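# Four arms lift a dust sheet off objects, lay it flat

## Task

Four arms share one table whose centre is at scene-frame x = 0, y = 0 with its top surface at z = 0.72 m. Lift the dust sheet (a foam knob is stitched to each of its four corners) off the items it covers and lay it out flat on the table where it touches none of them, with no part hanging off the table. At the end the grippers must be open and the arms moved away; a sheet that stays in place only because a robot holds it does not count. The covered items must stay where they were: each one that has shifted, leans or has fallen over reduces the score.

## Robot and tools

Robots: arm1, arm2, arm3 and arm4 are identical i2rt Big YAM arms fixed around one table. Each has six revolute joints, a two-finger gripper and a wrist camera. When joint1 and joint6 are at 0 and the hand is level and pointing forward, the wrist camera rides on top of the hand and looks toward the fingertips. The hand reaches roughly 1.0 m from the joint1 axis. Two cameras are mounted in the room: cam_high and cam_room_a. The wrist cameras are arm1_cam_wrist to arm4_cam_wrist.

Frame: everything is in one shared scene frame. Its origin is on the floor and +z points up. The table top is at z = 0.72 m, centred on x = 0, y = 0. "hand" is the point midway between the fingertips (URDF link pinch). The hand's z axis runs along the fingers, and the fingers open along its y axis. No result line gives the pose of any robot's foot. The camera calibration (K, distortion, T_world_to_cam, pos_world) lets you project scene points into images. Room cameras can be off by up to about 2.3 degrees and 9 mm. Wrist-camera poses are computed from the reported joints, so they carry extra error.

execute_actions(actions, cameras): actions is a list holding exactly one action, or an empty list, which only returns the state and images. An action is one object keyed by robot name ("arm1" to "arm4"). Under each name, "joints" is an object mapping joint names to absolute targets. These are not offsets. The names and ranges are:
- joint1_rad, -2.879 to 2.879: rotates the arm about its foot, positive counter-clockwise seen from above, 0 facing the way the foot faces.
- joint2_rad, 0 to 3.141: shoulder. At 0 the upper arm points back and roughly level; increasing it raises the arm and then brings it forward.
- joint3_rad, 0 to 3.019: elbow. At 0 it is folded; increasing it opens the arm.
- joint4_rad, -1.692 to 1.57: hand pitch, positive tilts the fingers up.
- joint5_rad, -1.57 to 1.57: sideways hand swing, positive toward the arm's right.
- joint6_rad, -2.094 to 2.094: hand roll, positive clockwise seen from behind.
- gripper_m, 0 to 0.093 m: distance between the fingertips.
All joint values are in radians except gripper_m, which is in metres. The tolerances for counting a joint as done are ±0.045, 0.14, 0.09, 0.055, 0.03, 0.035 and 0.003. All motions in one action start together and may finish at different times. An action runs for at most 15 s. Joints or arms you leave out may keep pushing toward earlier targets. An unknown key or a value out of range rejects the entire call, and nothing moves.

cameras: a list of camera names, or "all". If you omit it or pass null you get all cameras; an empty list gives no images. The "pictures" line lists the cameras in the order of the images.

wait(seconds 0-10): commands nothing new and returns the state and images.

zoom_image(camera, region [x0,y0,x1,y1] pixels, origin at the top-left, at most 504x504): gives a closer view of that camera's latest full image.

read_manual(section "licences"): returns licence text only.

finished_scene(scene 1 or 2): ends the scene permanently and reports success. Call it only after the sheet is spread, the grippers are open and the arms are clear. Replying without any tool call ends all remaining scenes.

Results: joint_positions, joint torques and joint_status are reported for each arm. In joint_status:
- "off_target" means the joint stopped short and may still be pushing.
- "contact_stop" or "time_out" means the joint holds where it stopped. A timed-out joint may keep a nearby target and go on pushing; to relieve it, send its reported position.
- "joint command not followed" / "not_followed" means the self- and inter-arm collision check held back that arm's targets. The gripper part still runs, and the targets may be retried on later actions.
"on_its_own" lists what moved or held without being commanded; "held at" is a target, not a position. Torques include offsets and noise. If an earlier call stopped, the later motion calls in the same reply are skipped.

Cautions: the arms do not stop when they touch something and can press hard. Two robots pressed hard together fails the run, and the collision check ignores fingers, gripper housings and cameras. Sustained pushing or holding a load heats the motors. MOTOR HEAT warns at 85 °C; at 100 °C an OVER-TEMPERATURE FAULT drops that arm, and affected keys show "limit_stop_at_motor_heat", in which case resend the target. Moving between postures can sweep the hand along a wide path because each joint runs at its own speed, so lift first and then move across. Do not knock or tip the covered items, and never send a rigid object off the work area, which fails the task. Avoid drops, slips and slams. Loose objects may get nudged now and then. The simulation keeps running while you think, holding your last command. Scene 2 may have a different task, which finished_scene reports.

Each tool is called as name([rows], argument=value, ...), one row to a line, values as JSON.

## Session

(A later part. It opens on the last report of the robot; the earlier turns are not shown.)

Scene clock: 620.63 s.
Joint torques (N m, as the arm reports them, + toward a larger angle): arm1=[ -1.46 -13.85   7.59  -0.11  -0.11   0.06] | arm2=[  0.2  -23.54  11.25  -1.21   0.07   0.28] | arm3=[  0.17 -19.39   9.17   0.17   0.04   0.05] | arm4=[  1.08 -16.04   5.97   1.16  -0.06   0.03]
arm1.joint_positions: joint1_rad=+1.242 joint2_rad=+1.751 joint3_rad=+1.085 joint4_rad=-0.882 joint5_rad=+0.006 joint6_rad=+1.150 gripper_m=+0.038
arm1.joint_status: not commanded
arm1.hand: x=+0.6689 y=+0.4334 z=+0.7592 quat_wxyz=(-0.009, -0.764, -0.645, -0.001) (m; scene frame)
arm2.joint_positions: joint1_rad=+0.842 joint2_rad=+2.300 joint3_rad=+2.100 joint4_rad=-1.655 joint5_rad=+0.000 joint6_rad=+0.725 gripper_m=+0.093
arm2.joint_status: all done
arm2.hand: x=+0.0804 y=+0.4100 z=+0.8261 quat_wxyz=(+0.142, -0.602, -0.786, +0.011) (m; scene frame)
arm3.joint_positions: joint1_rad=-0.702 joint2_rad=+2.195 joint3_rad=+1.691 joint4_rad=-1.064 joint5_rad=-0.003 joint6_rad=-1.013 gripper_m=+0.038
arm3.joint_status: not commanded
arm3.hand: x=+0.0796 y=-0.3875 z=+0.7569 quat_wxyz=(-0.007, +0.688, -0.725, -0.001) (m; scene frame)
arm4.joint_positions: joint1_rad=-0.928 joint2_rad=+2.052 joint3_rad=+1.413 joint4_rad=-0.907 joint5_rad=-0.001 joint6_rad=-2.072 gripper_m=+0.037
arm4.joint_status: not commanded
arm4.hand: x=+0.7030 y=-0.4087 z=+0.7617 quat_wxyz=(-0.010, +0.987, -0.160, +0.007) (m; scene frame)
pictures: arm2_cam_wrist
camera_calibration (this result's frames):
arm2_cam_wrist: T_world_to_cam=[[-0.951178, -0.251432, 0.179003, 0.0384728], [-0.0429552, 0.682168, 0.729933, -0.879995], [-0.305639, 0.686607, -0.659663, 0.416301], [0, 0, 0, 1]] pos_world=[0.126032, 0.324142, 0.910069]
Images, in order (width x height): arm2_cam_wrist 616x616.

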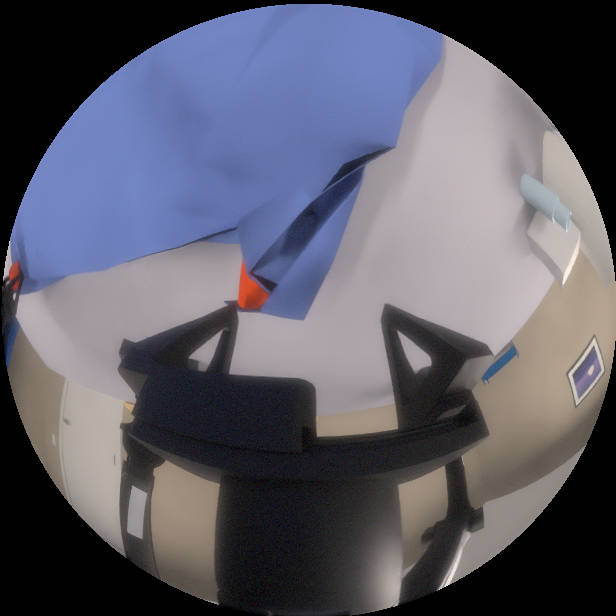

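execute_actions([
  {"arm2":{"joints":{"joint1_rad":0.887,"joint4_rad":-1.59,"joint6_rad":0.78}}},
], cameras=[])

execute_actions([
  {"arm2":{"joints":{"joint2_rad":2.392,"joint3_rad":2.115,"joint4_rad":-1.538}}},
], cameras=["arm2_cam_wrist"])

Scene clock: 637.30 s.
Joint torques (N m, as the arm reports them, + toward a larger angle): arm1=[ -0.12 -13.2    7.53   0.18  -0.11   0.06] | arm2=[  0.23 -24.21  11.25  -0.32   0.08   0.29] | arm3=[  0.23 -19.42   9.17   0.19   0.04   0.05] | arm4=[  1.28 -16.06   5.96   1.08  -0.06   0.03]
arm1.joint_positions: joint1_rad=+1.242 joint2_rad=+1.751 joint3_rad=+1.085 joint4_rad=-0.882 joint5_rad=+0.006 joint6_rad=+1.150 gripper_m=+0.038
arm1.joint_status: not commanded
arm1.hand: x=+0.6689 y=+0.4334 z=+0.7592 quat_wxyz=(-0.009, -0.764, -0.645, -0.001) (m; scene frame)
arm2.joint_positions: joint1_rad=+0.892 joint2_rad=+2.300 joint3_rad=+2.100 joint4_rad=-1.600 joint5_rad=+0.000 joint6_rad=+0.765 gripper_m=+0.093
arm2.joint_status: all done
arm2.hand: x=+0.1081 y=+0.4297 z=+0.8226 quat_wxyz=(+0.114, -0.600, -0.792, +0.014) (m; scene frame)
arm3.joint_positions: joint1_rad=-0.702 joint2_rad=+2.195 joint3_rad=+1.691 joint4_rad=-1.064 joint5_rad=-0.003 joint6_rad=-1.013 gripper_m=+0.038
arm3.joint_status: not commanded
arm3.hand: x=+0.0796 y=-0.3875 z=+0.7569 quat_wxyz=(-0.007, +0.688, -0.725, -0.001) (m; scene frame)
arm4.joint_positions: joint1_rad=-0.928 joint2_rad=+2.052 joint3_rad=+1.413 joint4_rad=-0.907 joint5_rad=-0.001 joint6_rad=-2.072 gripper_m=+0.037
arm4.joint_status: not commanded
arm4.hand: x=+0.7030 y=-0.4087 z=+0.7617 quat_wxyz=(-0.010, +0.987, -0.160, +0.007) (m; scene frame)
pictures: none
No camera images: the call's "cameras" was empty. Leave "cameras" out to get every camera's image.

Scene clock: 638.30 s.
Joint torques (N m, as the arm reports them, + toward a larger angle): arm1=[ -1.46 -13.3    7.28   0.15  -0.15   0.09] | arm2=[  0.07 -25.19   8.79  -0.31   0.06   0.29] | arm3=[  0.36 -19.38   9.18   0.16   0.04   0.06] | arm4=[  1.28 -16.07   5.97   1.14  -0.04   0.04]
arm1.joint_positions: joint1_rad=+1.242 joint2_rad=+1.751 joint3_rad=+1.085 joint4_rad=-0.882 joint5_rad=+0.006 joint6_rad=+1.150 gripper_m=+0.038
arm1.joint_status: not commanded
arm1.hand: x=+0.6689 y=+0.4334 z=+0.7592 quat_wxyz=(-0.009, -0.764, -0.645, -0.001) (m; scene frame)
arm2.joint_positions: joint1_rad=+0.892 joint2_rad=+2.409 joint3_rad=+2.100 joint4_rad=-1.548 joint5_rad=+0.000 joint6_rad=+0.766 gripper_m=+0.093
arm2.joint_status: all done
arm2.hand: x=+0.1078 y=+0.4297 z=+0.7515 quat_wxyz=(+0.143, -0.598, -0.788, +0.017) (m; scene frame)
arm3.joint_positions: joint1_rad=-0.702 joint2_rad=+2.195 joint3_rad=+1.691 joint4_rad=-1.064 joint5_rad=-0.003 joint6_rad=-1.013 gripper_m=+0.038
arm3.joint_status: not commanded
arm3.hand: x=+0.0796 y=-0.3875 z=+0.7569 quat_wxyz=(-0.007, +0.688, -0.725, -0.001) (m; scene frame)
arm4.joint_positions: joint1_rad=-0.928 joint2_rad=+2.052 joint3_rad=+1.413 joint4_rad=-0.907 joint5_rad=-0.001 joint6_rad=-2.072 gripper_m=+0.037
arm4.joint_status: not commanded
arm4.hand: x=+0.7030 y=-0.4087 z=+0.7617 quat_wxyz=(-0.010, +0.987, -0.160, +0.007) (m; scene frame)
pictures: arm2_cam_wrist
camera_calibration (this result's frames):
arm2_cam_wrist: T_world_to_cam=[[-0.947154, -0.259083, 0.189141, 0.0780351], [-0.0434742, 0.68787, 0.724531, -0.836183], [-0.317818, 0.67802, -0.662782, 0.36924], [0, 0, 0, 1]] pos_world=[0.15491, 0.345051, 0.835806]
Images, in order (width x height): arm2_cam_wrist 616x616.

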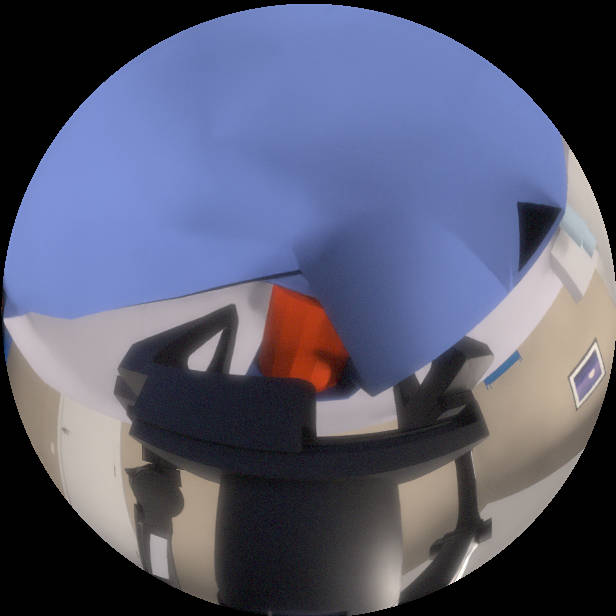

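execute_actions([
  {"arm2":{"joints":{"gripper_m":0.02}}},
], cameras=[])

execute_actions([
  {"arm2":{"joints":{"joint1_rad":0.87,"joint2_rad":1.79,"joint3_rad":1.3,"joint4_rad":-0.585,"joint6_rad":0}}},
], cameras=["arm2_cam_wrist"])

execute_actions([
  {"arm2":{"joints":{"joint1_rad":0.85,"joint2_rad":2.01,"joint3_rad":0.8,"joint4_rad":1.0}}},
], cameras=["arm2_cam_wrist","cam_high"])

Scene clock: 648.13 s.
Joint torques (N m, as the arm reports them, + toward a larger angle): arm1=[ -0.77 -14.05   7.56   0.15  -0.04   0.07] | arm2=[  0.63 -25.05   8.88  -0.38   0.05   0.29] | arm3=[  0.36 -19.51   9.19   0.17   0.04   0.05] | arm4=[  1.26 -15.94   5.97   1.15  -0.04   0.02]
arm1.joint_positions: joint1_rad=+1.242 joint2_rad=+1.751 joint3_rad=+1.085 joint4_rad=-0.882 joint5_rad=+0.005 joint6_rad=+1.150 gripper_m=+0.038
arm1.joint_status: not commanded
arm1.hand: x=+0.6689 y=+0.4336 z=+0.7592 quat_wxyz=(-0.009, -0.764, -0.645, -0.001) (m; scene frame)
arm2.joint_positions: joint1_rad=+0.892 joint2_rad=+2.409 joint3_rad=+2.100 joint4_rad=-1.548 joint5_rad=+0.000 joint6_rad=+0.768 gripper_m=+0.041
arm2.joint_status: gripper_m off_target (ended at +0.041, target +0.020)
arm2.hand: x=+0.1078 y=+0.4297 z=+0.7515 quat_wxyz=(+0.143, -0.599, -0.788, +0.017) (m; scene frame)
arm3.joint_positions: joint1_rad=-0.702 joint2_rad=+2.195 joint3_rad=+1.691 joint4_rad=-1.064 joint5_rad=-0.003 joint6_rad=-1.013 gripper_m=+0.038
arm3.joint_status: not commanded
arm3.hand: x=+0.0796 y=-0.3875 z=+0.7569 quat_wxyz=(-0.007, +0.688, -0.725, -0.001) (m; scene frame)
arm4.joint_positions: joint1_rad=-0.928 joint2_rad=+2.052 joint3_rad=+1.413 joint4_rad=-0.907 joint5_rad=-0.001 joint6_rad=-2.072 gripper_m=+0.037
arm4.joint_status: not commanded
arm4.hand: x=+0.7030 y=-0.4087 z=+0.7617 quat_wxyz=(-0.010, +0.987, -0.160, +0.007) (m; scene frame)
pictures: none
No camera images: the call's "cameras" was empty. Leave "cameras" out to get every camera's image.

Scene clock: 649.83 s.
Joint torques (N m, as the arm reports them, + toward a larger angle): arm1=[ -1.69 -13.17   7.52   0.23  -0.25   0.06] | arm2=[  0.55 -19.15   8.93   0.63  -0.06  -0.08] | arm3=[  0.24 -19.21   9.19   0.14   0.46   0.06] | arm4=[  1.22 -15.94   6.     1.13   0.08   0.02]
arm1.joint_positions: joint1_rad=+1.242 joint2_rad=+1.751 joint3_rad=+1.085 joint4_rad=-0.883 joint5_rad=+0.012 joint6_rad=+1.150 gripper_m=+0.038
arm1.joint_status: not commanded
arm1.hand: x=+0.6681 y=+0.4328 z=+0.7592 quat_wxyz=(-0.009, -0.764, -0.645, +0.002) (m; scene frame)
arm2.joint_positions: joint1_rad=+0.869 joint2_rad=+1.821 joint3_rad=+1.288 joint4_rad=-0.589 joint5_rad=+0.001 joint6_rad=+0.019 gripper_m=+0.041
arm2.joint_status: all done
arm2.hand: x=+0.0785 y=+0.4310 z=+0.8353 quat_wxyz=(-0.214, -0.276, -0.935, +0.060) (m; scene frame)
arm3.joint_positions: joint1_rad=-0.701 joint2_rad=+2.192 joint3_rad=+1.691 joint4_rad=-1.063 joint5_rad=-0.013 joint6_rad=-1.013 gripper_m=+0.038
arm3.joint_status: not commanded
arm3.hand: x=+0.0787 y=-0.3850 z=+0.7583 quat_wxyz=(-0.009, +0.689, -0.725, -0.005) (m; scene frame)
arm4.joint_positions: joint1_rad=-0.928 joint2_rad=+2.052 joint3_rad=+1.413 joint4_rad=-0.907 joint5_rad=-0.004 joint6_rad=-2.072 gripper_m=+0.037
arm4.joint_status: not commanded
arm4.hand: x=+0.7026 y=-0.4083 z=+0.7617 quat_wxyz=(-0.011, +0.987, -0.160, +0.006) (m; scene frame)
pictures: arm2_cam_wrist
camera_calibration (this result's frames):
arm2_cam_wrist: T_world_to_cam=[[-0.553753, -0.832187, -0.0286562, 0.432808], [-0.822204, 0.54102, 0.176858, -0.317158], [-0.131676, 0.121497, -0.983819, 0.908065], [0, 0, 0, 1]] pos_world=[0.0984706, 0.421439, 0.961867]
Images, in order (width x height): arm2_cam_wrist 616x616.

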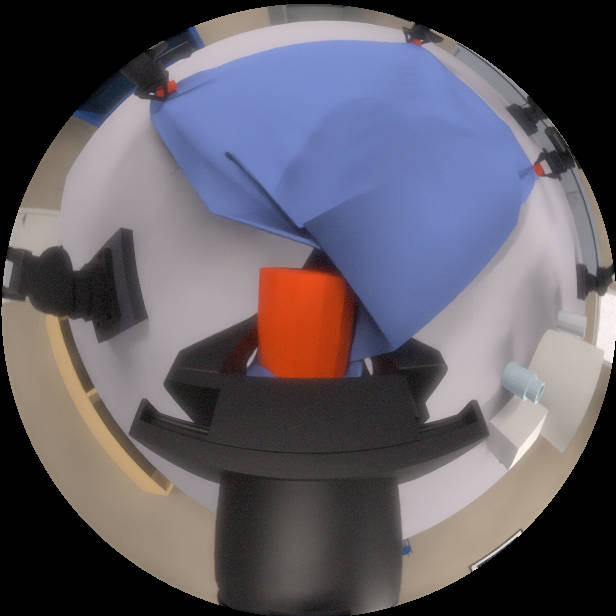

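Scene clock: 651.63 s.
Joint torques (N m, as the arm reports them, + toward a larger angle): arm1=[ -0.9  -13.7    8.17   0.57  -0.48   0.15] | arm2=[ -0.34 -16.54   3.49   2.83   0.09   0.  ] | arm3=[ -0.43 -19.1    9.22   0.18   0.49   0.04] | arm4=[  0.88 -15.95   6.     1.15   0.24   0.02]
arm1.joint_positions: joint1_rad=+1.241 joint2_rad=+1.751 joint3_rad=+1.079 joint4_rad=-0.890 joint5_rad=+0.016 joint6_rad=+1.150 gripper_m=+0.038
arm1.joint_status: not commanded
arm1.hand: x=+0.6640 y=+0.4340 z=+0.7576 quat_wxyz=(-0.004, -0.765, -0.644, +0.006) (m; scene frame)
arm2.joint_positions: joint1_rad=+0.853 joint2_rad=+2.023 joint3_rad=+0.817 joint4_rad=+0.954 joint5_rad=-0.003 joint6_rad=+0.011 gripper_m=+0.040
arm2.joint_status: all done
arm2.hand: x=+0.0781 y=+0.4202 z=+0.7933 quat_wxyz=(-0.588, -0.226, -0.758, +0.168) (m; scene frame)
arm3.joint_positions: joint1_rad=-0.698 joint2_rad=+2.192 joint3_rad=+1.691 joint4_rad=-1.063 joint5_rad=-0.014 joint6_rad=-1.013 gripper_m=+0.038
arm3.joint_status: not commanded
arm3.hand: x=+0.0779 y=-0.3836 z=+0.7583 quat_wxyz=(-0.009, +0.690, -0.724, -0.005) (m; scene frame)
arm4.joint_positions: joint1_rad=-0.922 joint2_rad=+2.052 joint3_rad=+1.413 joint4_rad=-0.907 joint5_rad=-0.009 joint6_rad=-2.072 gripper_m=+0.037
arm4.joint_status: not commanded
arm4.hand: x=+0.6998 y=-0.4053 z=+0.7617 quat_wxyz=(-0.012, +0.988, -0.157, +0.004) (m; scene frame)
pictures: arm2_cam_wrist, cam_high
camera_calibration (this result's frames):
arm2_cam_wrist: T_world_to_cam=[[-0.533302, -0.845152, -0.0361673, 0.43222], [-0.639071, 0.430538, -0.637358, 0.373894], [0.554235, -0.316791, -0.769719, 0.82875], [0, 0, 0, 1]] pos_world=[0.0101265, 0.466856, 0.89184]
Images, in order (width x height): arm2_cam_wrist 616x616, cam_high 504x504.

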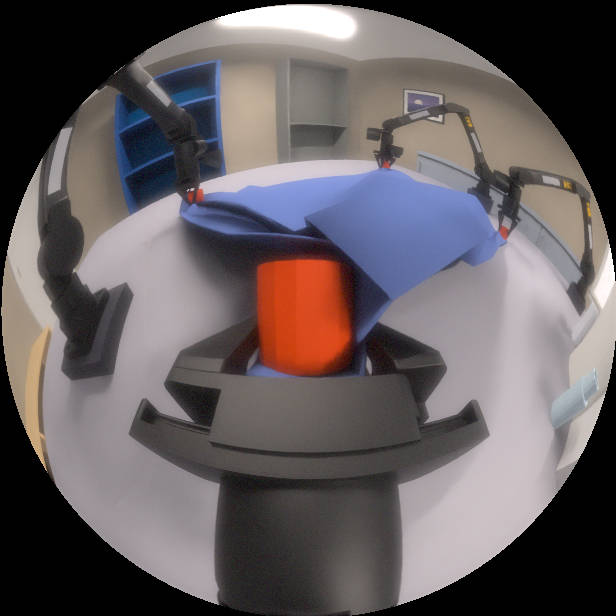

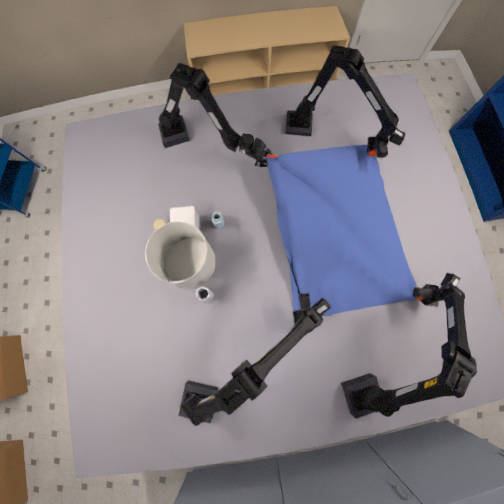

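execute_actions([
  {"arm2":{"joints":{"joint1_rad":0.588,"joint2_rad":2.265,"joint3_rad":1.21,"joint4_rad":0.9,"joint5_rad":-1.3}}},
], cameras=["arm2_cam_wrist","cam_high","cam_room_a"])

Scene clock: 667.80 s.
Joint torques (N m, as the arm reports them, + toward a larger angle): arm1=[ -0.99 -13.52   7.86   0.24  -0.4    0.08] | arm2=[  0.04 -20.17   6.47   0.82  -0.98   0.05] | arm3=[  0.68 -19.57   9.12   0.17   0.16   0.02] | arm4=[  1.27 -16.22   5.92   1.11   0.06   0.02]
arm1.joint_positions: joint1_rad=+1.234 joint2_rad=+1.751 joint3_rad=+1.079 joint4_rad=-0.890 joint5_rad=+0.015 joint6_rad=+1.150 gripper_m=+0.038
arm1.joint_status: not commanded
arm1.hand: x=+0.6624 y=+0.4317 z=+0.7575 quat_wxyz=(-0.004, -0.767, -0.642, +0.005) (m; scene frame)
arm2.joint_positions: joint1_rad=+0.598 joint2_rad=+2.275 joint3_rad=+1.190 joint4_rad=+0.898 joint5_rad=-1.278 joint6_rad=+0.004 gripper_m=+0.040
arm2.joint_status: all done
arm2.hand: x=+0.0940 y=+0.4128 z=+0.7849 quat_wxyz=(-0.652, +0.099, -0.720, -0.216) (m; scene frame)
arm3.joint_positions: joint1_rad=-0.706 joint2_rad=+2.192 joint3_rad=+1.691 joint4_rad=-1.063 joint5_rad=-0.006 joint6_rad=-1.011 gripper_m=+0.038
arm3.joint_status: not commanded
arm3.hand: x=+0.0808 y=-0.3888 z=+0.7583 quat_wxyz=(-0.008, +0.686, -0.727, -0.002) (m; scene frame)
arm4.joint_positions: joint1_rad=-0.926 joint2_rad=+2.052 joint3_rad=+1.413 joint4_rad=-0.907 joint5_rad=-0.004 joint6_rad=-2.072 gripper_m=+0.037
arm4.joint_status: not commanded
arm4.hand: x=+0.7019 y=-0.4075 z=+0.7617 quat_wxyz=(-0.011, +0.987, -0.159, +0.006) (m; scene frame)
pictures: arm2_cam_wrist, cam_high, cam_room_a
camera_calibration (this result's frames):
arm2_cam_wrist: T_world_to_cam=[[0.433955, -0.877099, -0.205868, 0.489624], [-0.633881, -0.134866, -0.761581, 0.712247], [0.640217, 0.460987, -0.614502, 0.360145], [0, 0, 0, 1]] pos_world=[0.00843382, 0.359484, 0.864542]
Images, in order (width x height): arm2_cam_wrist 616x616, cam_high 504x504, cam_room_a 504x504.

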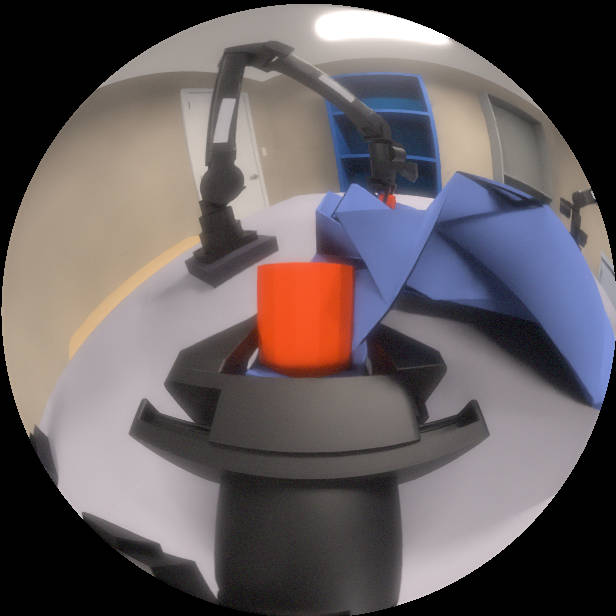

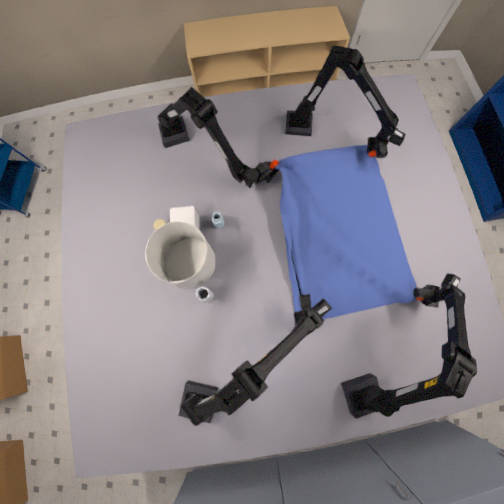

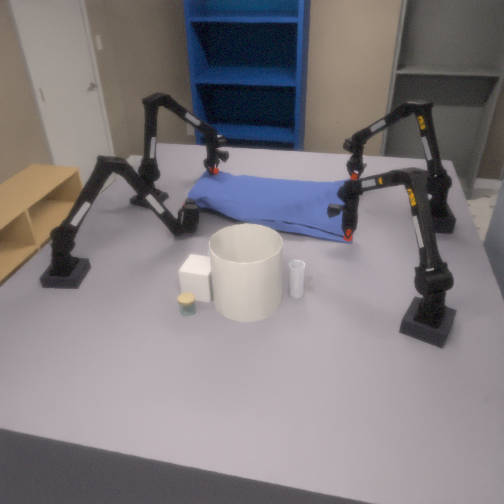

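execute_actions([
  {"arm2":{"joints":{"gripper_m":0.093}}},
], cameras=[])

execute_actions([
  {"arm2":{"joints":{"joint1_rad":0.49,"joint3_rad":1.15}}},
], cameras=["arm2_cam_wrist"])

execute_actions([
  {"arm2":{"joints":{"joint2_rad":1.6,"joint3_rad":1.2,"joint4_rad":-0.3}}},
], cameras=[])

execute_actions([
  {"arm2":{"joints":{"joint1_rad":0.89,"joint2_rad":2.1,"joint3_rad":1.95,"joint4_rad":-1.39,"joint5_rad":0,"joint6_rad":0}}},
], cameras=["arm2_cam_wrist","cam_high"])

Scene clock: 677.47 s.
Joint torques (N m, as the arm reports them, + toward a larger angle): arm1=[ -0.28 -13.87   8.29   0.2   -0.05   0.09] | arm2=[  0.1  -19.17   6.41   0.82  -0.21   0.04] | arm3=[  0.52 -19.17   9.15   0.13   0.06   0.03] | arm4=[  1.35 -15.93   5.94   1.09   0.01   0.03]
arm1.joint_positions: joint1_rad=+1.236 joint2_rad=+1.751 joint3_rad=+1.079 joint4_rad=-0.884 joint5_rad=+0.006 joint6_rad=+1.150 gripper_m=+0.038
arm1.joint_status: not commanded
arm1.hand: x=+0.6649 y=+0.4330 z=+0.7575 quat_wxyz=(-0.005, -0.766, -0.643, +0.000) (m; scene frame)
arm2.joint_positions: joint1_rad=+0.596 joint2_rad=+2.275 joint3_rad=+1.190 joint4_rad=+0.898 joint5_rad=-1.298 joint6_rad=+0.005 gripper_m=+0.093
arm2.joint_status: all done
arm2.hand: x=+0.0919 y=+0.4148 z=+0.7855 quat_wxyz=(-0.651, +0.104, -0.718, -0.223) (m; scene frame)
arm3.joint_positions: joint1_rad=-0.706 joint2_rad=+2.192 joint3_rad=+1.691 joint4_rad=-1.063 joint5_rad=-0.003 joint6_rad=-1.011 gripper_m=+0.038
arm3.joint_status: not commanded
arm3.hand: x=+0.0810 y=-0.3892 z=+0.7583 quat_wxyz=(-0.008, +0.686, -0.727, +0.000) (m; scene frame)
arm4.joint_positions: joint1_rad=-0.927 joint2_rad=+2.052 joint3_rad=+1.413 joint4_rad=-0.907 joint5_rad=-0.001 joint6_rad=-2.072 gripper_m=+0.037
arm4.joint_status: not commanded
arm4.hand: x=+0.7026 y=-0.4083 z=+0.7617 quat_wxyz=(-0.010, +0.987, -0.159, +0.007) (m; scene frame)
pictures: none
No camera images: the call's "cameras" was empty. Leave "cameras" out to get every camera's image.

Scene clock: 678.60 s.
Joint torques (N m, as the arm reports them, + toward a larger angle): arm1=[  0.61 -13.02   7.75   0.07  -0.06   0.04] | arm2=[  0.84 -19.36   5.25   0.7   -0.22   0.03] | arm3=[  0.49 -19.06   9.16   0.17   0.05   0.02] | arm4=[  1.23 -16.09   6.     1.15  -0.01   0.03]
arm1.joint_positions: joint1_rad=+1.236 joint2_rad=+1.751 joint3_rad=+1.079 joint4_rad=-0.884 joint5_rad=+0.006 joint6_rad=+1.150 gripper_m=+0.038
arm1.joint_status: not commanded
arm1.hand: x=+0.6649 y=+0.4330 z=+0.7575 quat_wxyz=(-0.005, -0.766, -0.643, +0.000) (m; scene frame)
arm2.joint_positions: joint1_rad=+0.485 joint2_rad=+2.274 joint3_rad=+1.144 joint4_rad=+0.898 joint5_rad=-1.298 joint6_rad=+0.005 gripper_m=+0.093
arm2.joint_status: all done
arm2.hand: x=+0.0407 y=+0.3710 z=+0.7726 quat_wxyz=(-0.654, +0.050, -0.728, -0.201) (m; scene frame)
arm3.joint_positions: joint1_rad=-0.706 joint2_rad=+2.192 joint3_rad=+1.691 joint4_rad=-1.063 joint5_rad=-0.003 joint6_rad=-1.011 gripper_m=+0.038
arm3.joint_status: not commanded
arm3.hand: x=+0.0810 y=-0.3892 z=+0.7583 quat_wxyz=(-0.008, +0.686, -0.727, +0.000) (m; scene frame)
arm4.joint_positions: joint1_rad=-0.927 joint2_rad=+2.052 joint3_rad=+1.413 joint4_rad=-0.907 joint5_rad=-0.001 joint6_rad=-2.072 gripper_m=+0.037
arm4.joint_status: not commanded
arm4.hand: x=+0.7026 y=-0.4083 z=+0.7617 quat_wxyz=(-0.010, +0.987, -0.159, +0.007) (m; scene frame)
pictures: arm2_cam_wrist
camera_calibration (this result's frames):
arm2_cam_wrist: T_world_to_cam=[[0.345254, -0.904579, -0.250073, 0.521567], [-0.66184, -0.0457526, -0.748248, 0.621191], [0.665408, 0.423844, -0.614483, 0.418708], [0, 0, 0, 1]] pos_world=[-0.0475554, 0.322752, 0.852524]
Images, in order (width x height): arm2_cam_wrist 616x616.

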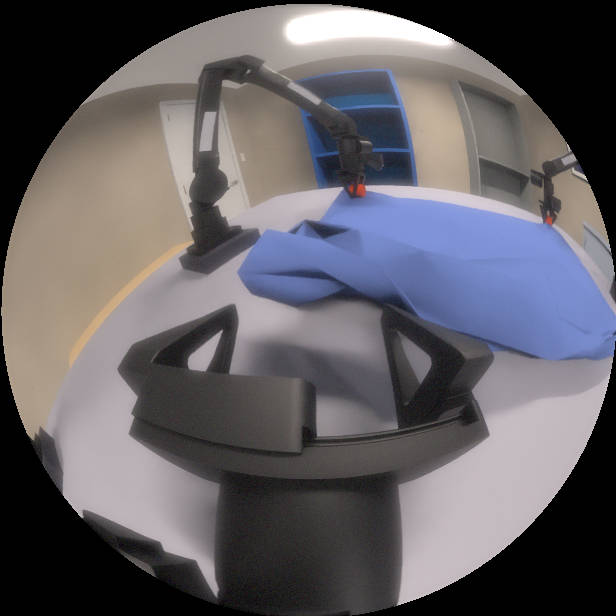

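Scene clock: 680.33 s.
Joint torques (N m, as the arm reports them, + toward a larger angle): arm1=[ -0.05 -13.39   7.86   0.05  -0.12   0.07] | arm2=[  0.58 -15.15   9.82   0.33  -0.47   0.02] | arm3=[  0.45 -19.25   9.16   0.17   0.06   0.03] | arm4=[  1.24 -15.78   5.96   1.15   0.01   0.02]
arm1.joint_positions: joint1_rad=+1.236 joint2_rad=+1.751 joint3_rad=+1.079 joint4_rad=-0.884 joint5_rad=+0.006 joint6_rad=+1.150 gripper_m=+0.038
arm1.joint_status: not commanded
arm1.hand: x=+0.6649 y=+0.4330 z=+0.7575 quat_wxyz=(-0.005, -0.766, -0.643, +0.000) (m; scene frame)
arm2.joint_positions: joint1_rad=+0.485 joint2_rad=+1.604 joint3_rad=+1.184 joint4_rad=-0.292 joint5_rad=-1.300 joint6_rad=+0.005 gripper_m=+0.093
arm2.joint_status: all done
arm2.hand: x=+0.0079 y=+0.4167 z=+1.0434 quat_wxyz=(-0.543, -0.105, -0.760, -0.342) (m; scene frame)
arm3.joint_positions: joint1_rad=-0.706 joint2_rad=+2.192 joint3_rad=+1.691 joint4_rad=-1.063 joint5_rad=-0.003 joint6_rad=-1.011 gripper_m=+0.038
arm3.joint_status: not commanded
arm3.hand: x=+0.0810 y=-0.3892 z=+0.7583 quat_wxyz=(-0.008, +0.686, -0.727, +0.000) (m; scene frame)
arm4.joint_positions: joint1_rad=-0.927 joint2_rad=+2.052 joint3_rad=+1.413 joint4_rad=-0.907 joint5_rad=-0.001 joint6_rad=-2.072 gripper_m=+0.037
arm4.joint_status: not commanded
arm4.hand: x=+0.7026 y=-0.4083 z=+0.7617 quat_wxyz=(-0.010, +0.987, -0.159, +0.007) (m; scene frame)
pictures: none
No camera images: the call's "cameras" was empty. Leave "cameras" out to get every camera's image.

Scene clock: 682.03 s.
Joint torques (N m, as the arm reports them, + toward a larger angle): arm1=[ -0.06 -12.75   7.7    0.03  -0.11   0.09] | arm2=[  0.55 -21.92  11.4   -0.69   0.09   0.1 ] | arm3=[  0.43 -19.26   9.17   0.18   0.06   0.02] | arm4=[  1.25 -16.     5.97   1.15  -0.02   0.02]
arm1.joint_positions: joint1_rad=+1.236 joint2_rad=+1.751 joint3_rad=+1.079 joint4_rad=-0.884 joint5_rad=+0.006 joint6_rad=+1.150 gripper_m=+0.038
arm1.joint_status: not commanded
arm1.hand: x=+0.6649 y=+0.4330 z=+0.7575 quat_wxyz=(-0.005, -0.766, -0.643, +0.000) (m; scene frame)
arm2.joint_positions: joint1_rad=+0.882 joint2_rad=+2.105 joint3_rad=+1.908 joint4_rad=-1.381 joint5_rad=-0.003 joint6_rad=+0.005 gripper_m=+0.093
arm2.joint_status: all done
arm2.hand: x=+0.1076 y=+0.4233 z=+0.8718 quat_wxyz=(+0.004, -0.270, -0.963, -0.002) (m; scene frame)
arm3.joint_positions: joint1_rad=-0.706 joint2_rad=+2.192 joint3_rad=+1.691 joint4_rad=-1.063 joint5_rad=-0.003 joint6_rad=-1.011 gripper_m=+0.038
arm3.joint_status: not commanded
arm3.hand: x=+0.0810 y=-0.3892 z=+0.7583 quat_wxyz=(-0.008, +0.686, -0.727, +0.000) (m; scene frame)
arm4.joint_positions: joint1_rad=-0.927 joint2_rad=+2.052 joint3_rad=+1.413 joint4_rad=-0.907 joint5_rad=-0.001 joint6_rad=-2.072 gripper_m=+0.037
arm4.joint_status: not commanded
arm4.hand: x=+0.7026 y=-0.4083 z=+0.7617 quat_wxyz=(-0.010, +0.987, -0.159, +0.007) (m; scene frame)
pictures: arm2_cam_wrist, cam_high
camera_calibration (this result's frames):
arm2_cam_wrist: T_world_to_cam=[[-0.539537, -0.841825, -0.0151607, 0.43441], [-0.683507, 0.427412, 0.591723, -0.624032], [-0.491648, 0.329619, -0.805999, 0.744375], [0, 0, 0, 1]] pos_world=[0.173821, 0.387056, 0.975806]
Images, in order (width x height): arm2_cam_wrist 616x616, cam_high 504x504.

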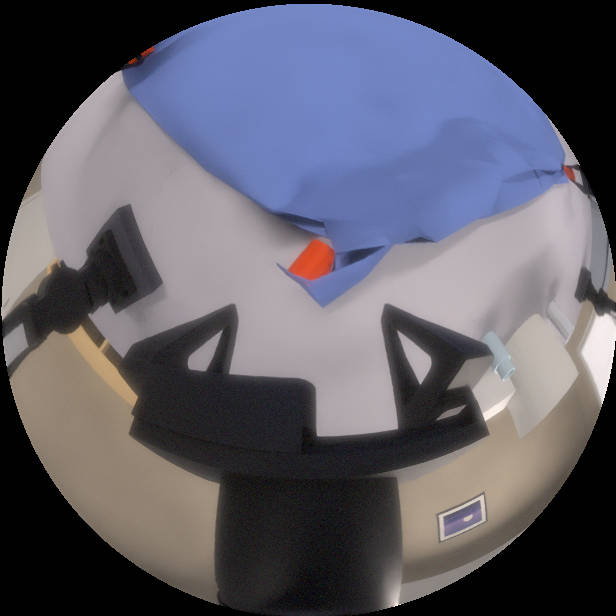

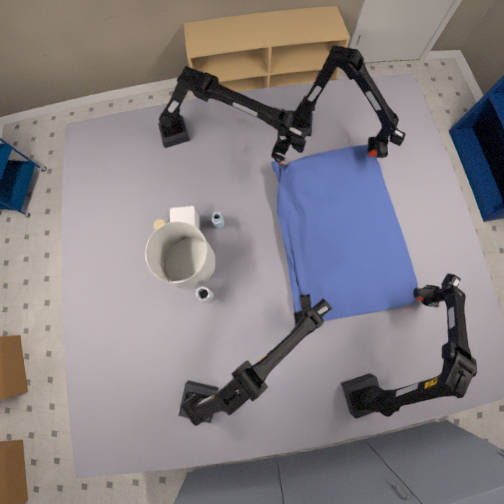

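zoom_image(camera="arm2_cam_wrist", region=[230, 150, 470, 320])

Region (230, 150, 470, 320) of arm2_cam_wrist's 616x616 image, scaled by 2.100, with more detail than that image has; it fills the top 357 rows of this view, and the rest is white.

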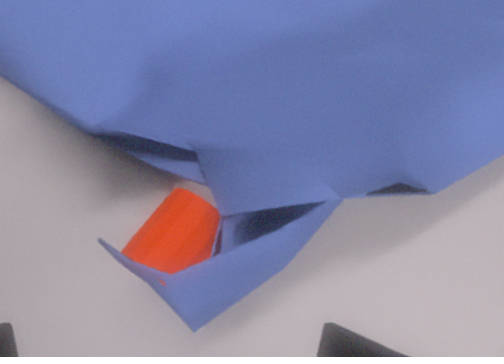

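execute_actions([
  {"arm2":{"joints":{"joint6_rad":0.6,"joint1_rad":0.892}}},
], cameras=[])

execute_actions([
  {"arm2":{"joints":{"joint2_rad":2.178,"joint3_rad":1.733,"joint4_rad":-1.09}}},
], cameras=["arm2_cam_wrist"])

execute_actions([
  {"arm2":{"joints":{"gripper_m":0.02}}},
], cameras=[])

execute_actions([
  {"arm2":{"joints":{"joint2_rad":2.12,"joint3_rad":1.8,"joint4_rad":-1.22,"joint6_rad":-2.08}}},
], cameras=["arm2_cam_wrist","cam_high"])

Scene clock: 728.70 s.
Joint torques (N m, as the arm reports them, + toward a larger angle): arm1=[  0.   -12.7    7.69   0.03  -0.06   0.1 ] | arm2=[  1.15 -21.79  11.45  -0.58   0.12   0.28] | arm3=[  0.53 -19.25   9.21   0.15   0.06   0.02] | arm4=[  1.3  -16.08   5.99   1.2   -0.01   0.01]
arm1.joint_positions: joint1_rad=+1.236 joint2_rad=+1.751 joint3_rad=+1.079 joint4_rad=-0.884 joint5_rad=+0.006 joint6_rad=+1.150 gripper_m=+0.038
arm1.joint_status: not commanded
arm1.hand: x=+0.6649 y=+0.4330 z=+0.7575 quat_wxyz=(-0.005, -0.766, -0.643, +0.000) (m; scene frame)
arm2.joint_positions: joint1_rad=+0.882 joint2_rad=+2.105 joint3_rad=+1.908 joint4_rad=-1.381 joint5_rad=-0.003 joint6_rad=+0.585 gripper_m=+0.093
arm2.joint_status: all done
arm2.hand: x=+0.1078 y=+0.4235 z=+0.8718 quat_wxyz=(+0.004, -0.534, -0.846, -0.001) (m; scene frame)
arm3.joint_positions: joint1_rad=-0.706 joint2_rad=+2.192 joint3_rad=+1.691 joint4_rad=-1.063 joint5_rad=-0.003 joint6_rad=-1.011 gripper_m=+0.038
arm3.joint_status: not commanded
arm3.hand: x=+0.0810 y=-0.3892 z=+0.7583 quat_wxyz=(-0.008, +0.686, -0.727, +0.000) (m; scene frame)
arm4.joint_positions: joint1_rad=-0.927 joint2_rad=+2.052 joint3_rad=+1.413 joint4_rad=-0.907 joint5_rad=-0.001 joint6_rad=-2.072 gripper_m=+0.037
arm4.joint_status: not commanded
arm4.hand: x=+0.7026 y=-0.4083 z=+0.7617 quat_wxyz=(-0.010, +0.987, -0.159, +0.007) (m; scene frame)
pictures: none
No camera images: the call's "cameras" was empty. Leave "cameras" out to get every camera's image.

Scene clock: 729.90 s.
Joint torques (N m, as the arm reports them, + toward a larger angle): arm1=[ -0.38 -13.87   7.77   0.24  -0.14   0.09] | arm2=[  1.29 -22.59   9.22   0.08   0.13   0.28] | arm3=[  0.49 -19.21   9.15   0.15   0.05   0.02] | arm4=[  1.33 -15.97   5.97   1.11  -0.01   0.03]
arm1.joint_positions: joint1_rad=+1.236 joint2_rad=+1.751 joint3_rad=+1.079 joint4_rad=-0.884 joint5_rad=+0.006 joint6_rad=+1.150 gripper_m=+0.038
arm1.joint_status: not commanded
arm1.hand: x=+0.6649 y=+0.4330 z=+0.7575 quat_wxyz=(-0.005, -0.766, -0.643, +0.000) (m; scene frame)
arm2.joint_positions: joint1_rad=+0.882 joint2_rad=+2.199 joint3_rad=+1.711 joint4_rad=-1.101 joint5_rad=-0.002 joint6_rad=+0.585 gripper_m=+0.093
arm2.joint_status: all done
arm2.hand: x=+0.0957 y=+0.4305 z=+0.7428 quat_wxyz=(+0.010, -0.534, -0.845, +0.000) (m; scene frame)
arm3.joint_positions: joint1_rad=-0.706 joint2_rad=+2.192 joint3_rad=+1.691 joint4_rad=-1.063 joint5_rad=-0.003 joint6_rad=-1.011 gripper_m=+0.038
arm3.joint_status: not commanded
arm3.hand: x=+0.0810 y=-0.3892 z=+0.7583 quat_wxyz=(-0.008, +0.686, -0.727, +0.000) (m; scene frame)
arm4.joint_positions: joint1_rad=-0.927 joint2_rad=+2.052 joint3_rad=+1.413 joint4_rad=-0.907 joint5_rad=-0.001 joint6_rad=-2.072 gripper_m=+0.037
arm4.joint_status: not commanded
arm4.hand: x=+0.7026 y=-0.4083 z=+0.7617 quat_wxyz=(-0.010, +0.987, -0.159, +0.007) (m; scene frame)
pictures: arm2_cam_wrist
camera_calibration (this result's frames):
arm2_cam_wrist: T_world_to_cam=[[-0.912853, -0.408273, -0.00367724, 0.272614], [-0.329075, 0.730385, 0.598537, -0.728336], [-0.24168, 0.547586, -0.801087, 0.510756], [0, 0, 0, 1]] pos_world=[0.132618, 0.363584, 0.846099]
Images, in order (width x height): arm2_cam_wrist 616x616.

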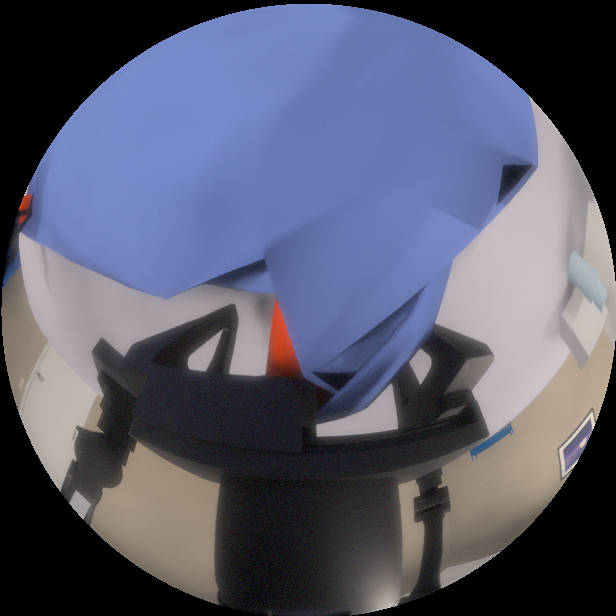

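Scene clock: 730.57 s.
Joint torques (N m, as the arm reports them, + toward a larger angle): arm1=[ -1.24 -13.5    7.78  -0.04  -0.17   0.17] | arm2=[  0.9  -23.     9.19   0.17   0.11   0.24] | arm3=[  0.53 -19.34   9.15   0.15   0.05   0.03] | arm4=[  1.41 -15.9    5.96   1.08  -0.01   0.02]
arm1.joint_positions: joint1_rad=+1.236 joint2_rad=+1.751 joint3_rad=+1.079 joint4_rad=-0.884 joint5_rad=+0.006 joint6_rad=+1.150 gripper_m=+0.038
arm1.joint_status: not commanded
arm1.hand: x=+0.6649 y=+0.4330 z=+0.7575 quat_wxyz=(-0.005, -0.766, -0.643, +0.000) (m; scene frame)
arm2.joint_positions: joint1_rad=+0.882 joint2_rad=+2.199 joint3_rad=+1.711 joint4_rad=-1.101 joint5_rad=-0.002 joint6_rad=+0.588 gripper_m=+0.042
arm2.joint_status: gripper_m off_target (ended at +0.042, target +0.020)
arm2.hand: x=+0.0957 y=+0.4305 z=+0.7428 quat_wxyz=(+0.010, -0.535, -0.845, +0.000) (m; scene frame)
arm3.joint_positions: joint1_rad=-0.706 joint2_rad=+2.192 joint3_rad=+1.691 joint4_rad=-1.063 joint5_rad=-0.003 joint6_rad=-1.011 gripper_m=+0.038
arm3.joint_status: not commanded
arm3.hand: x=+0.0810 y=-0.3892 z=+0.7583 quat_wxyz=(-0.008, +0.686, -0.727, +0.000) (m; scene frame)
arm4.joint_positions: joint1_rad=-0.927 joint2_rad=+2.052 joint3_rad=+1.413 joint4_rad=-0.907 joint5_rad=-0.001 joint6_rad=-2.072 gripper_m=+0.037
arm4.joint_status: not commanded
arm4.hand: x=+0.7026 y=-0.4083 z=+0.7617 quat_wxyz=(-0.010, +0.987, -0.159, +0.007) (m; scene frame)
pictures: none
No camera images: the call's "cameras" was empty. Leave "cameras" out to get every camera's image.

Scene clock: 734.70 s.
Joint torques (N m, as the arm reports them, + toward a larger angle): arm1=[ -0.75 -14.16   8.06   0.23  -0.02   0.08] | arm2=[  3.94 -21.39  10.42  -1.01  -1.04  -0.71] | arm3=[ -1.41 -18.54   9.31  -0.47   1.04   0.03] | arm4=[  0.98 -16.12   6.01   1.14   0.2    0.01]
arm1.joint_positions: joint1_rad=+1.239 joint2_rad=+1.751 joint3_rad=+1.079 joint4_rad=-0.884 joint5_rad=+0.002 joint6_rad=+1.150 gripper_m=+0.038
arm1.joint_status: not commanded
arm1.hand: x=+0.6659 y=+0.4346 z=+0.7575 quat_wxyz=(-0.005, -0.765, -0.644, -0.002) (m; scene frame)
arm2.joint_positions: joint1_rad=+0.831 joint2_rad=+2.125 joint3_rad=+1.766 joint4_rad=-1.206 joint5_rad=+0.024 joint6_rad=-1.998 gripper_m=+0.041
arm2.joint_status: joint6_rad time_out (moved -2.586 of -2.668); the others done
arm2.on_its_own: joint6_rad reads -1.998 and still pushes toward -2.080 since a time_out
arm2.hand: x=+0.0806 y=+0.3961 z=+0.8071 quat_wxyz=(+0.012, +0.646, -0.763, +0.006) (m; scene frame)
arm3.joint_positions: joint1_rad=-0.681 joint2_rad=+2.182 joint3_rad=+1.691 joint4_rad=-1.047 joint5_rad=-0.027 joint6_rad=-1.011 gripper_m=+0.038
arm3.joint_status: not commanded
arm3.hand: x=+0.0761 y=-0.3692 z=+0.7651 quat_wxyz=(-0.024, +0.695, -0.718, -0.009) (m; scene frame)
arm4.joint_positions: joint1_rad=-0.924 joint2_rad=+2.052 joint3_rad=+1.413 joint4_rad=-0.907 joint5_rad=-0.008 joint6_rad=-2.072 gripper_m=+0.037
arm4.joint_status: not commanded
arm4.hand: x=+0.7008 y=-0.4064 z=+0.7617 quat_wxyz=(-0.012, +0.987, -0.158, +0.004) (m; scene frame)
pictures: arm2_cam_wrist, cam_high
camera_calibration (this result's frames):
arm2_cam_wrist: T_world_to_cam=[[0.981979, -0.187932, -0.0199813, 0.0182011], [-0.137709, -0.78392, 0.605398, -0.167785], [-0.129437, -0.591736, -0.795672, 1.01528], [0, 0, 0, 1]] pos_world=[0.0904366, 0.472669, 0.909771]
Images, in order (width x height): arm2_cam_wrist 616x616, cam_high 504x504.

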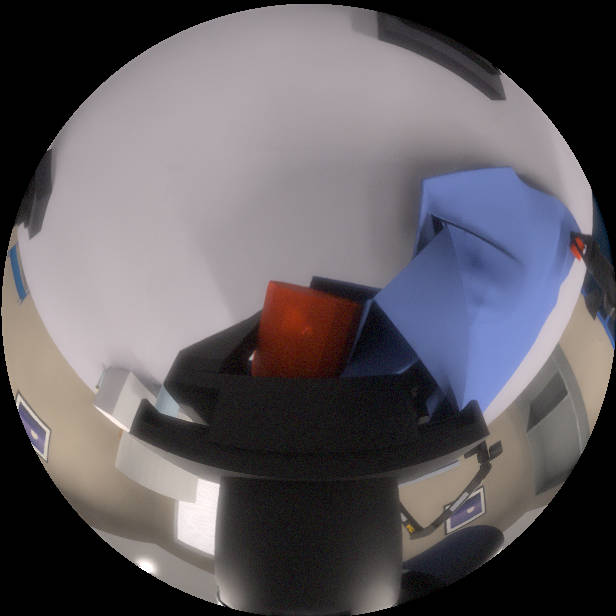

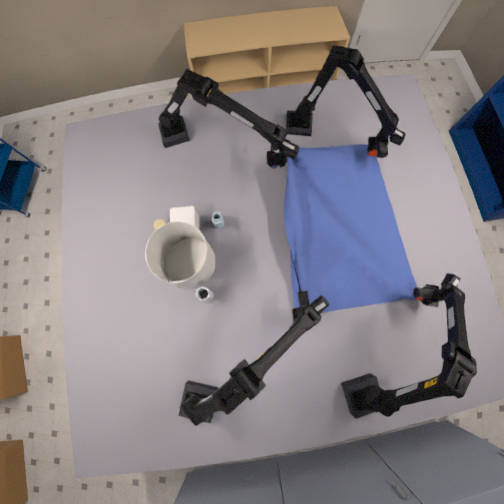

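execute_actions([
  {"arm2":{"joints":{"joint1_rad":0.8,"joint2_rad":2.18,"joint3_rad":1.75,"joint4_rad":-1.11,"joint6_rad":-2.0}}},
], cameras=[])

execute_actions([
  {"arm2":{"joints":{"gripper_m":0.093}}},
], cameras=[])

execute_actions([
  {"arm2":{"joints":{"joint2_rad":2.07,"joint3_rad":1.93,"joint4_rad":-1.4}}},
], cameras=["arm2_cam_wrist","cam_high"])

Scene clock: 745.90 s.
Joint torques (N m, as the arm reports them, + toward a larger angle): arm1=[ -1.1  -13.68   7.83  -0.06   0.05   0.12] | arm2=[  2.08 -21.8    8.18  -0.37  -0.49   0.04] | arm3=[ -0.49 -18.71   9.26  -0.3    0.34   0.03] | arm4=[  1.08 -15.97   5.97   1.16   0.14   0.02]
arm1.joint_positions: joint1_rad=+1.239 joint2_rad=+1.751 joint3_rad=+1.079 joint4_rad=-0.884 joint5_rad=+0.002 joint6_rad=+1.150 gripper_m=+0.038
arm1.joint_status: not commanded
arm1.hand: x=+0.6659 y=+0.4346 z=+0.7575 quat_wxyz=(-0.005, -0.765, -0.644, -0.002) (m; scene frame)
arm2.joint_positions: joint1_rad=+0.773 joint2_rad=+2.193 joint3_rad=+1.741 joint4_rad=-1.112 joint5_rad=+0.009 joint6_rad=-1.990 gripper_m=+0.041
arm2.joint_status: all done
arm2.hand: x=+0.0644 y=+0.3653 z=+0.7566 quat_wxyz=(+0.004, +0.621, -0.784, +0.004) (m; scene frame)
arm3.joint_positions: joint1_rad=-0.693 joint2_rad=+2.182 joint3_rad=+1.691 joint4_rad=-1.051 joint5_rad=-0.010 joint6_rad=-1.011 gripper_m=+0.038
arm3.joint_status: not commanded
arm3.hand: x=+0.0805 y=-0.3790 z=+0.7650 quat_wxyz=(-0.020, +0.691, -0.723, -0.001) (m; scene frame)
arm4.joint_positions: joint1_rad=-0.924 joint2_rad=+2.052 joint3_rad=+1.413 joint4_rad=-0.907 joint5_rad=-0.006 joint6_rad=-2.072 gripper_m=+0.037
arm4.joint_status: not commanded
arm4.hand: x=+0.7010 y=-0.4066 z=+0.7617 quat_wxyz=(-0.012, +0.987, -0.158, +0.005) (m; scene frame)
pictures: none
No camera images: the call's "cameras" was empty. Leave "cameras" out to get every camera's image.

Scene clock: 746.77 s.
Joint torques (N m, as the arm reports them, + toward a larger angle): arm1=[ -0.36 -13.28   7.93   0.24   0.05   0.04] | arm2=[  1.13 -22.11   8.18  -0.21  -0.29  -0.02] | arm3=[  0.26 -18.06   9.3   -0.12   0.09   0.03] | arm4=[  1.15 -16.11   5.98   1.13   0.07   0.01]
arm1.joint_positions: joint1_rad=+1.239 joint2_rad=+1.751 joint3_rad=+1.079 joint4_rad=-0.884 joint5_rad=+0.002 joint6_rad=+1.150 gripper_m=+0.038
arm1.joint_status: not commanded
arm1.hand: x=+0.6659 y=+0.4346 z=+0.7575 quat_wxyz=(-0.005, -0.765, -0.644, -0.002) (m; scene frame)
arm2.joint_positions: joint1_rad=+0.791 joint2_rad=+2.193 joint3_rad=+1.741 joint4_rad=-1.112 joint5_rad=+0.003 joint6_rad=-1.990 gripper_m=+0.093
arm2.joint_status: all done
arm2.hand: x=+0.0718 y=+0.3752 z=+0.7565 quat_wxyz=(+0.002, +0.628, -0.779, +0.003) (m; scene frame)
arm3.joint_positions: joint1_rad=-0.701 joint2_rad=+2.182 joint3_rad=+1.691 joint4_rad=-1.056 joint5_rad=-0.004 joint6_rad=-1.011 gripper_m=+0.038
arm3.joint_status: not commanded
arm3.hand: x=+0.0825 y=-0.3846 z=+0.7649 quat_wxyz=(-0.017, +0.688, -0.726, +0.001) (m; scene frame)
arm4.joint_positions: joint1_rad=-0.925 joint2_rad=+2.052 joint3_rad=+1.413 joint4_rad=-0.907 joint5_rad=-0.004 joint6_rad=-2.072 gripper_m=+0.037
arm4.joint_status: not commanded
arm4.hand: x=+0.7014 y=-0.4071 z=+0.7617 quat_wxyz=(-0.011, +0.987, -0.158, +0.006) (m; scene frame)
pictures: none
No camera images: the call's "cameras" was empty. Leave "cameras" out to get every camera's image.

Scene clock: 748.07 s.
Joint torques (N m, as the arm reports them, + toward a larger angle): arm1=[ -0.23 -13.09   7.96   0.12   0.06   0.07] | arm2=[  1.14 -20.38  10.31  -0.66  -0.16   0.06] | arm3=[  0.35 -18.41   9.28  -0.05   0.01   0.03] | arm4=[  1.23 -15.92   6.01   1.11   0.07   0.02]
arm1.joint_positions: joint1_rad=+1.239 joint2_rad=+1.751 joint3_rad=+1.079 joint4_rad=-0.884 joint5_rad=+0.002 joint6_rad=+1.150 gripper_m=+0.038
arm1.joint_status: not commanded
arm1.hand: x=+0.6659 y=+0.4346 z=+0.7575 quat_wxyz=(-0.005, -0.765, -0.644, -0.002) (m; scene frame)
arm2.joint_positions: joint1_rad=+0.791 joint2_rad=+2.067 joint3_rad=+1.904 joint4_rad=-1.391 joint5_rad=+0.002 joint6_rad=-1.990 gripper_m=+0.093
arm2.joint_status: all done
arm2.hand: x=+0.0722 y=+0.3754 z=+0.8942 quat_wxyz=(+0.000, +0.628, -0.779, +0.008) (m; scene frame)
arm3.joint_positions: joint1_rad=-0.703 joint2_rad=+2.182 joint3_rad=+1.691 joint4_rad=-1.057 joint5_rad=-0.002 joint6_rad=-1.011 gripper_m=+0.038
arm3.joint_status: not commanded
arm3.hand: x=+0.0830 y=-0.3864 z=+0.7649 quat_wxyz=(-0.016, +0.687, -0.726, +0.002) (m; scene frame)
arm4.joint_positions: joint1_rad=-0.925 joint2_rad=+2.052 joint3_rad=+1.413 joint4_rad=-0.907 joint5_rad=-0.004 joint6_rad=-2.072 gripper_m=+0.037
arm4.joint_status: not commanded
arm4.hand: x=+0.7014 y=-0.4071 z=+0.7617 quat_wxyz=(-0.011, +0.987, -0.158, +0.006) (m; scene frame)
pictures: arm2_cam_wrist, cam_high
camera_calibration (this result's frames):
arm2_cam_wrist: T_world_to_cam=[[0.972016, -0.234916, -0.00029893, 0.025041], [-0.188996, -0.782767, 0.592921, -0.223472], [-0.13952, -0.576272, -0.80526, 1.0748], [0, 0, 0, 1]] pos_world=[0.0833812, 0.450334, 0.998003]
Images, in order (width x height): arm2_cam_wrist 616x616, cam_high 504x504.

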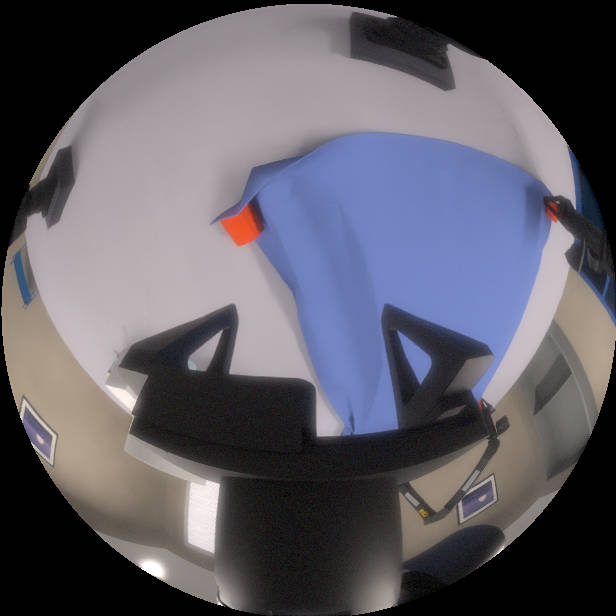

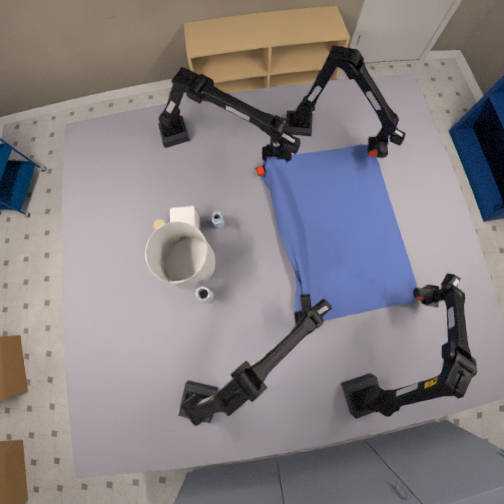

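execute_actions([
  {"arm2":{"joints":{"joint1_rad":0.765,"joint2_rad":1.905,"joint3_rad":1.505,"joint4_rad":-1.135,"joint6_rad":0.735}}},
], cameras=["arm2_cam_wrist"])

Scene clock: 769.70 s.
Joint torques (N m, as the arm reports them, + toward a larger angle): arm1=[  0.26 -13.36   7.82   0.13   0.01   0.15] | arm2=[  0.08 -18.8    8.8    0.15   0.     0.3 ] | arm3=[  0.28 -18.43   9.28  -0.07   0.01   0.03] | arm4=[  1.16 -16.01   5.97   1.16   0.07   0.02]
arm1.joint_positions: joint1_rad=+1.239 joint2_rad=+1.751 joint3_rad=+1.079 joint4_rad=-0.884 joint5_rad=+0.002 joint6_rad=+1.150 gripper_m=+0.038
arm1.joint_status: not commanded
arm1.hand: x=+0.6659 y=+0.4346 z=+0.7575 quat_wxyz=(-0.005, -0.765, -0.644, -0.002) (m; scene frame)
arm2.joint_positions: joint1_rad=+0.768 joint2_rad=+1.913 joint3_rad=+1.490 joint4_rad=-1.146 joint5_rad=+0.002 joint6_rad=+0.720 gripper_m=+0.093
arm2.joint_status: all done
arm2.hand: x=-0.0015 y=+0.4135 z=+0.8322 quat_wxyz=(+0.000, -0.635, -0.773, +0.002) (m; scene frame)
arm3.joint_positions: joint1_rad=-0.703 joint2_rad=+2.182 joint3_rad=+1.691 joint4_rad=-1.057 joint5_rad=-0.002 joint6_rad=-1.011 gripper_m=+0.038
arm3.joint_status: not commanded
arm3.hand: x=+0.0830 y=-0.3864 z=+0.7649 quat_wxyz=(-0.016, +0.687, -0.726, +0.002) (m; scene frame)
arm4.joint_positions: joint1_rad=-0.925 joint2_rad=+2.052 joint3_rad=+1.413 joint4_rad=-0.907 joint5_rad=-0.004 joint6_rad=-2.072 gripper_m=+0.037
arm4.joint_status: not commanded
arm4.hand: x=+0.7014 y=-0.4071 z=+0.7617 quat_wxyz=(-0.011, +0.987, -0.158, +0.006) (m; scene frame)
pictures: arm2_cam_wrist
camera_calibration (this result's frames):
arm2_cam_wrist: T_world_to_cam=[[-0.985238, -0.17081, -0.011386, 0.0853896], [-0.145225, 0.798743, 0.583883, -0.817209], [-0.0906387, 0.576917, -0.811758, 0.565092], [0, 0, 0, 1]] pos_world=[0.0166687, 0.341315, 0.936844]
Images, in order (width x height): arm2_cam_wrist 616x616.

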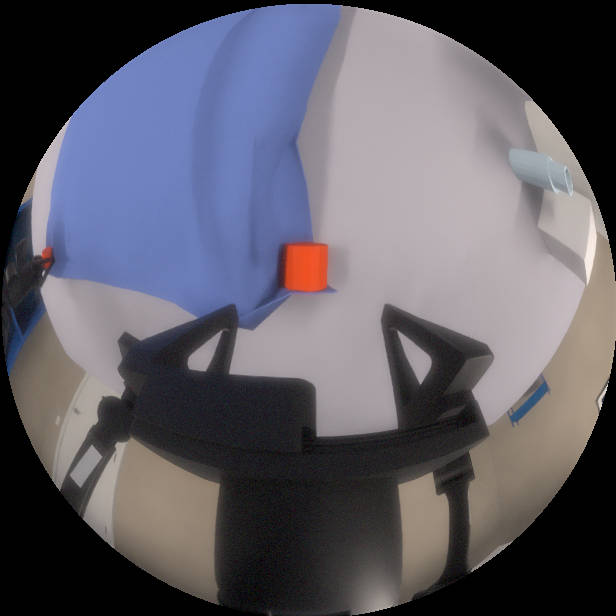

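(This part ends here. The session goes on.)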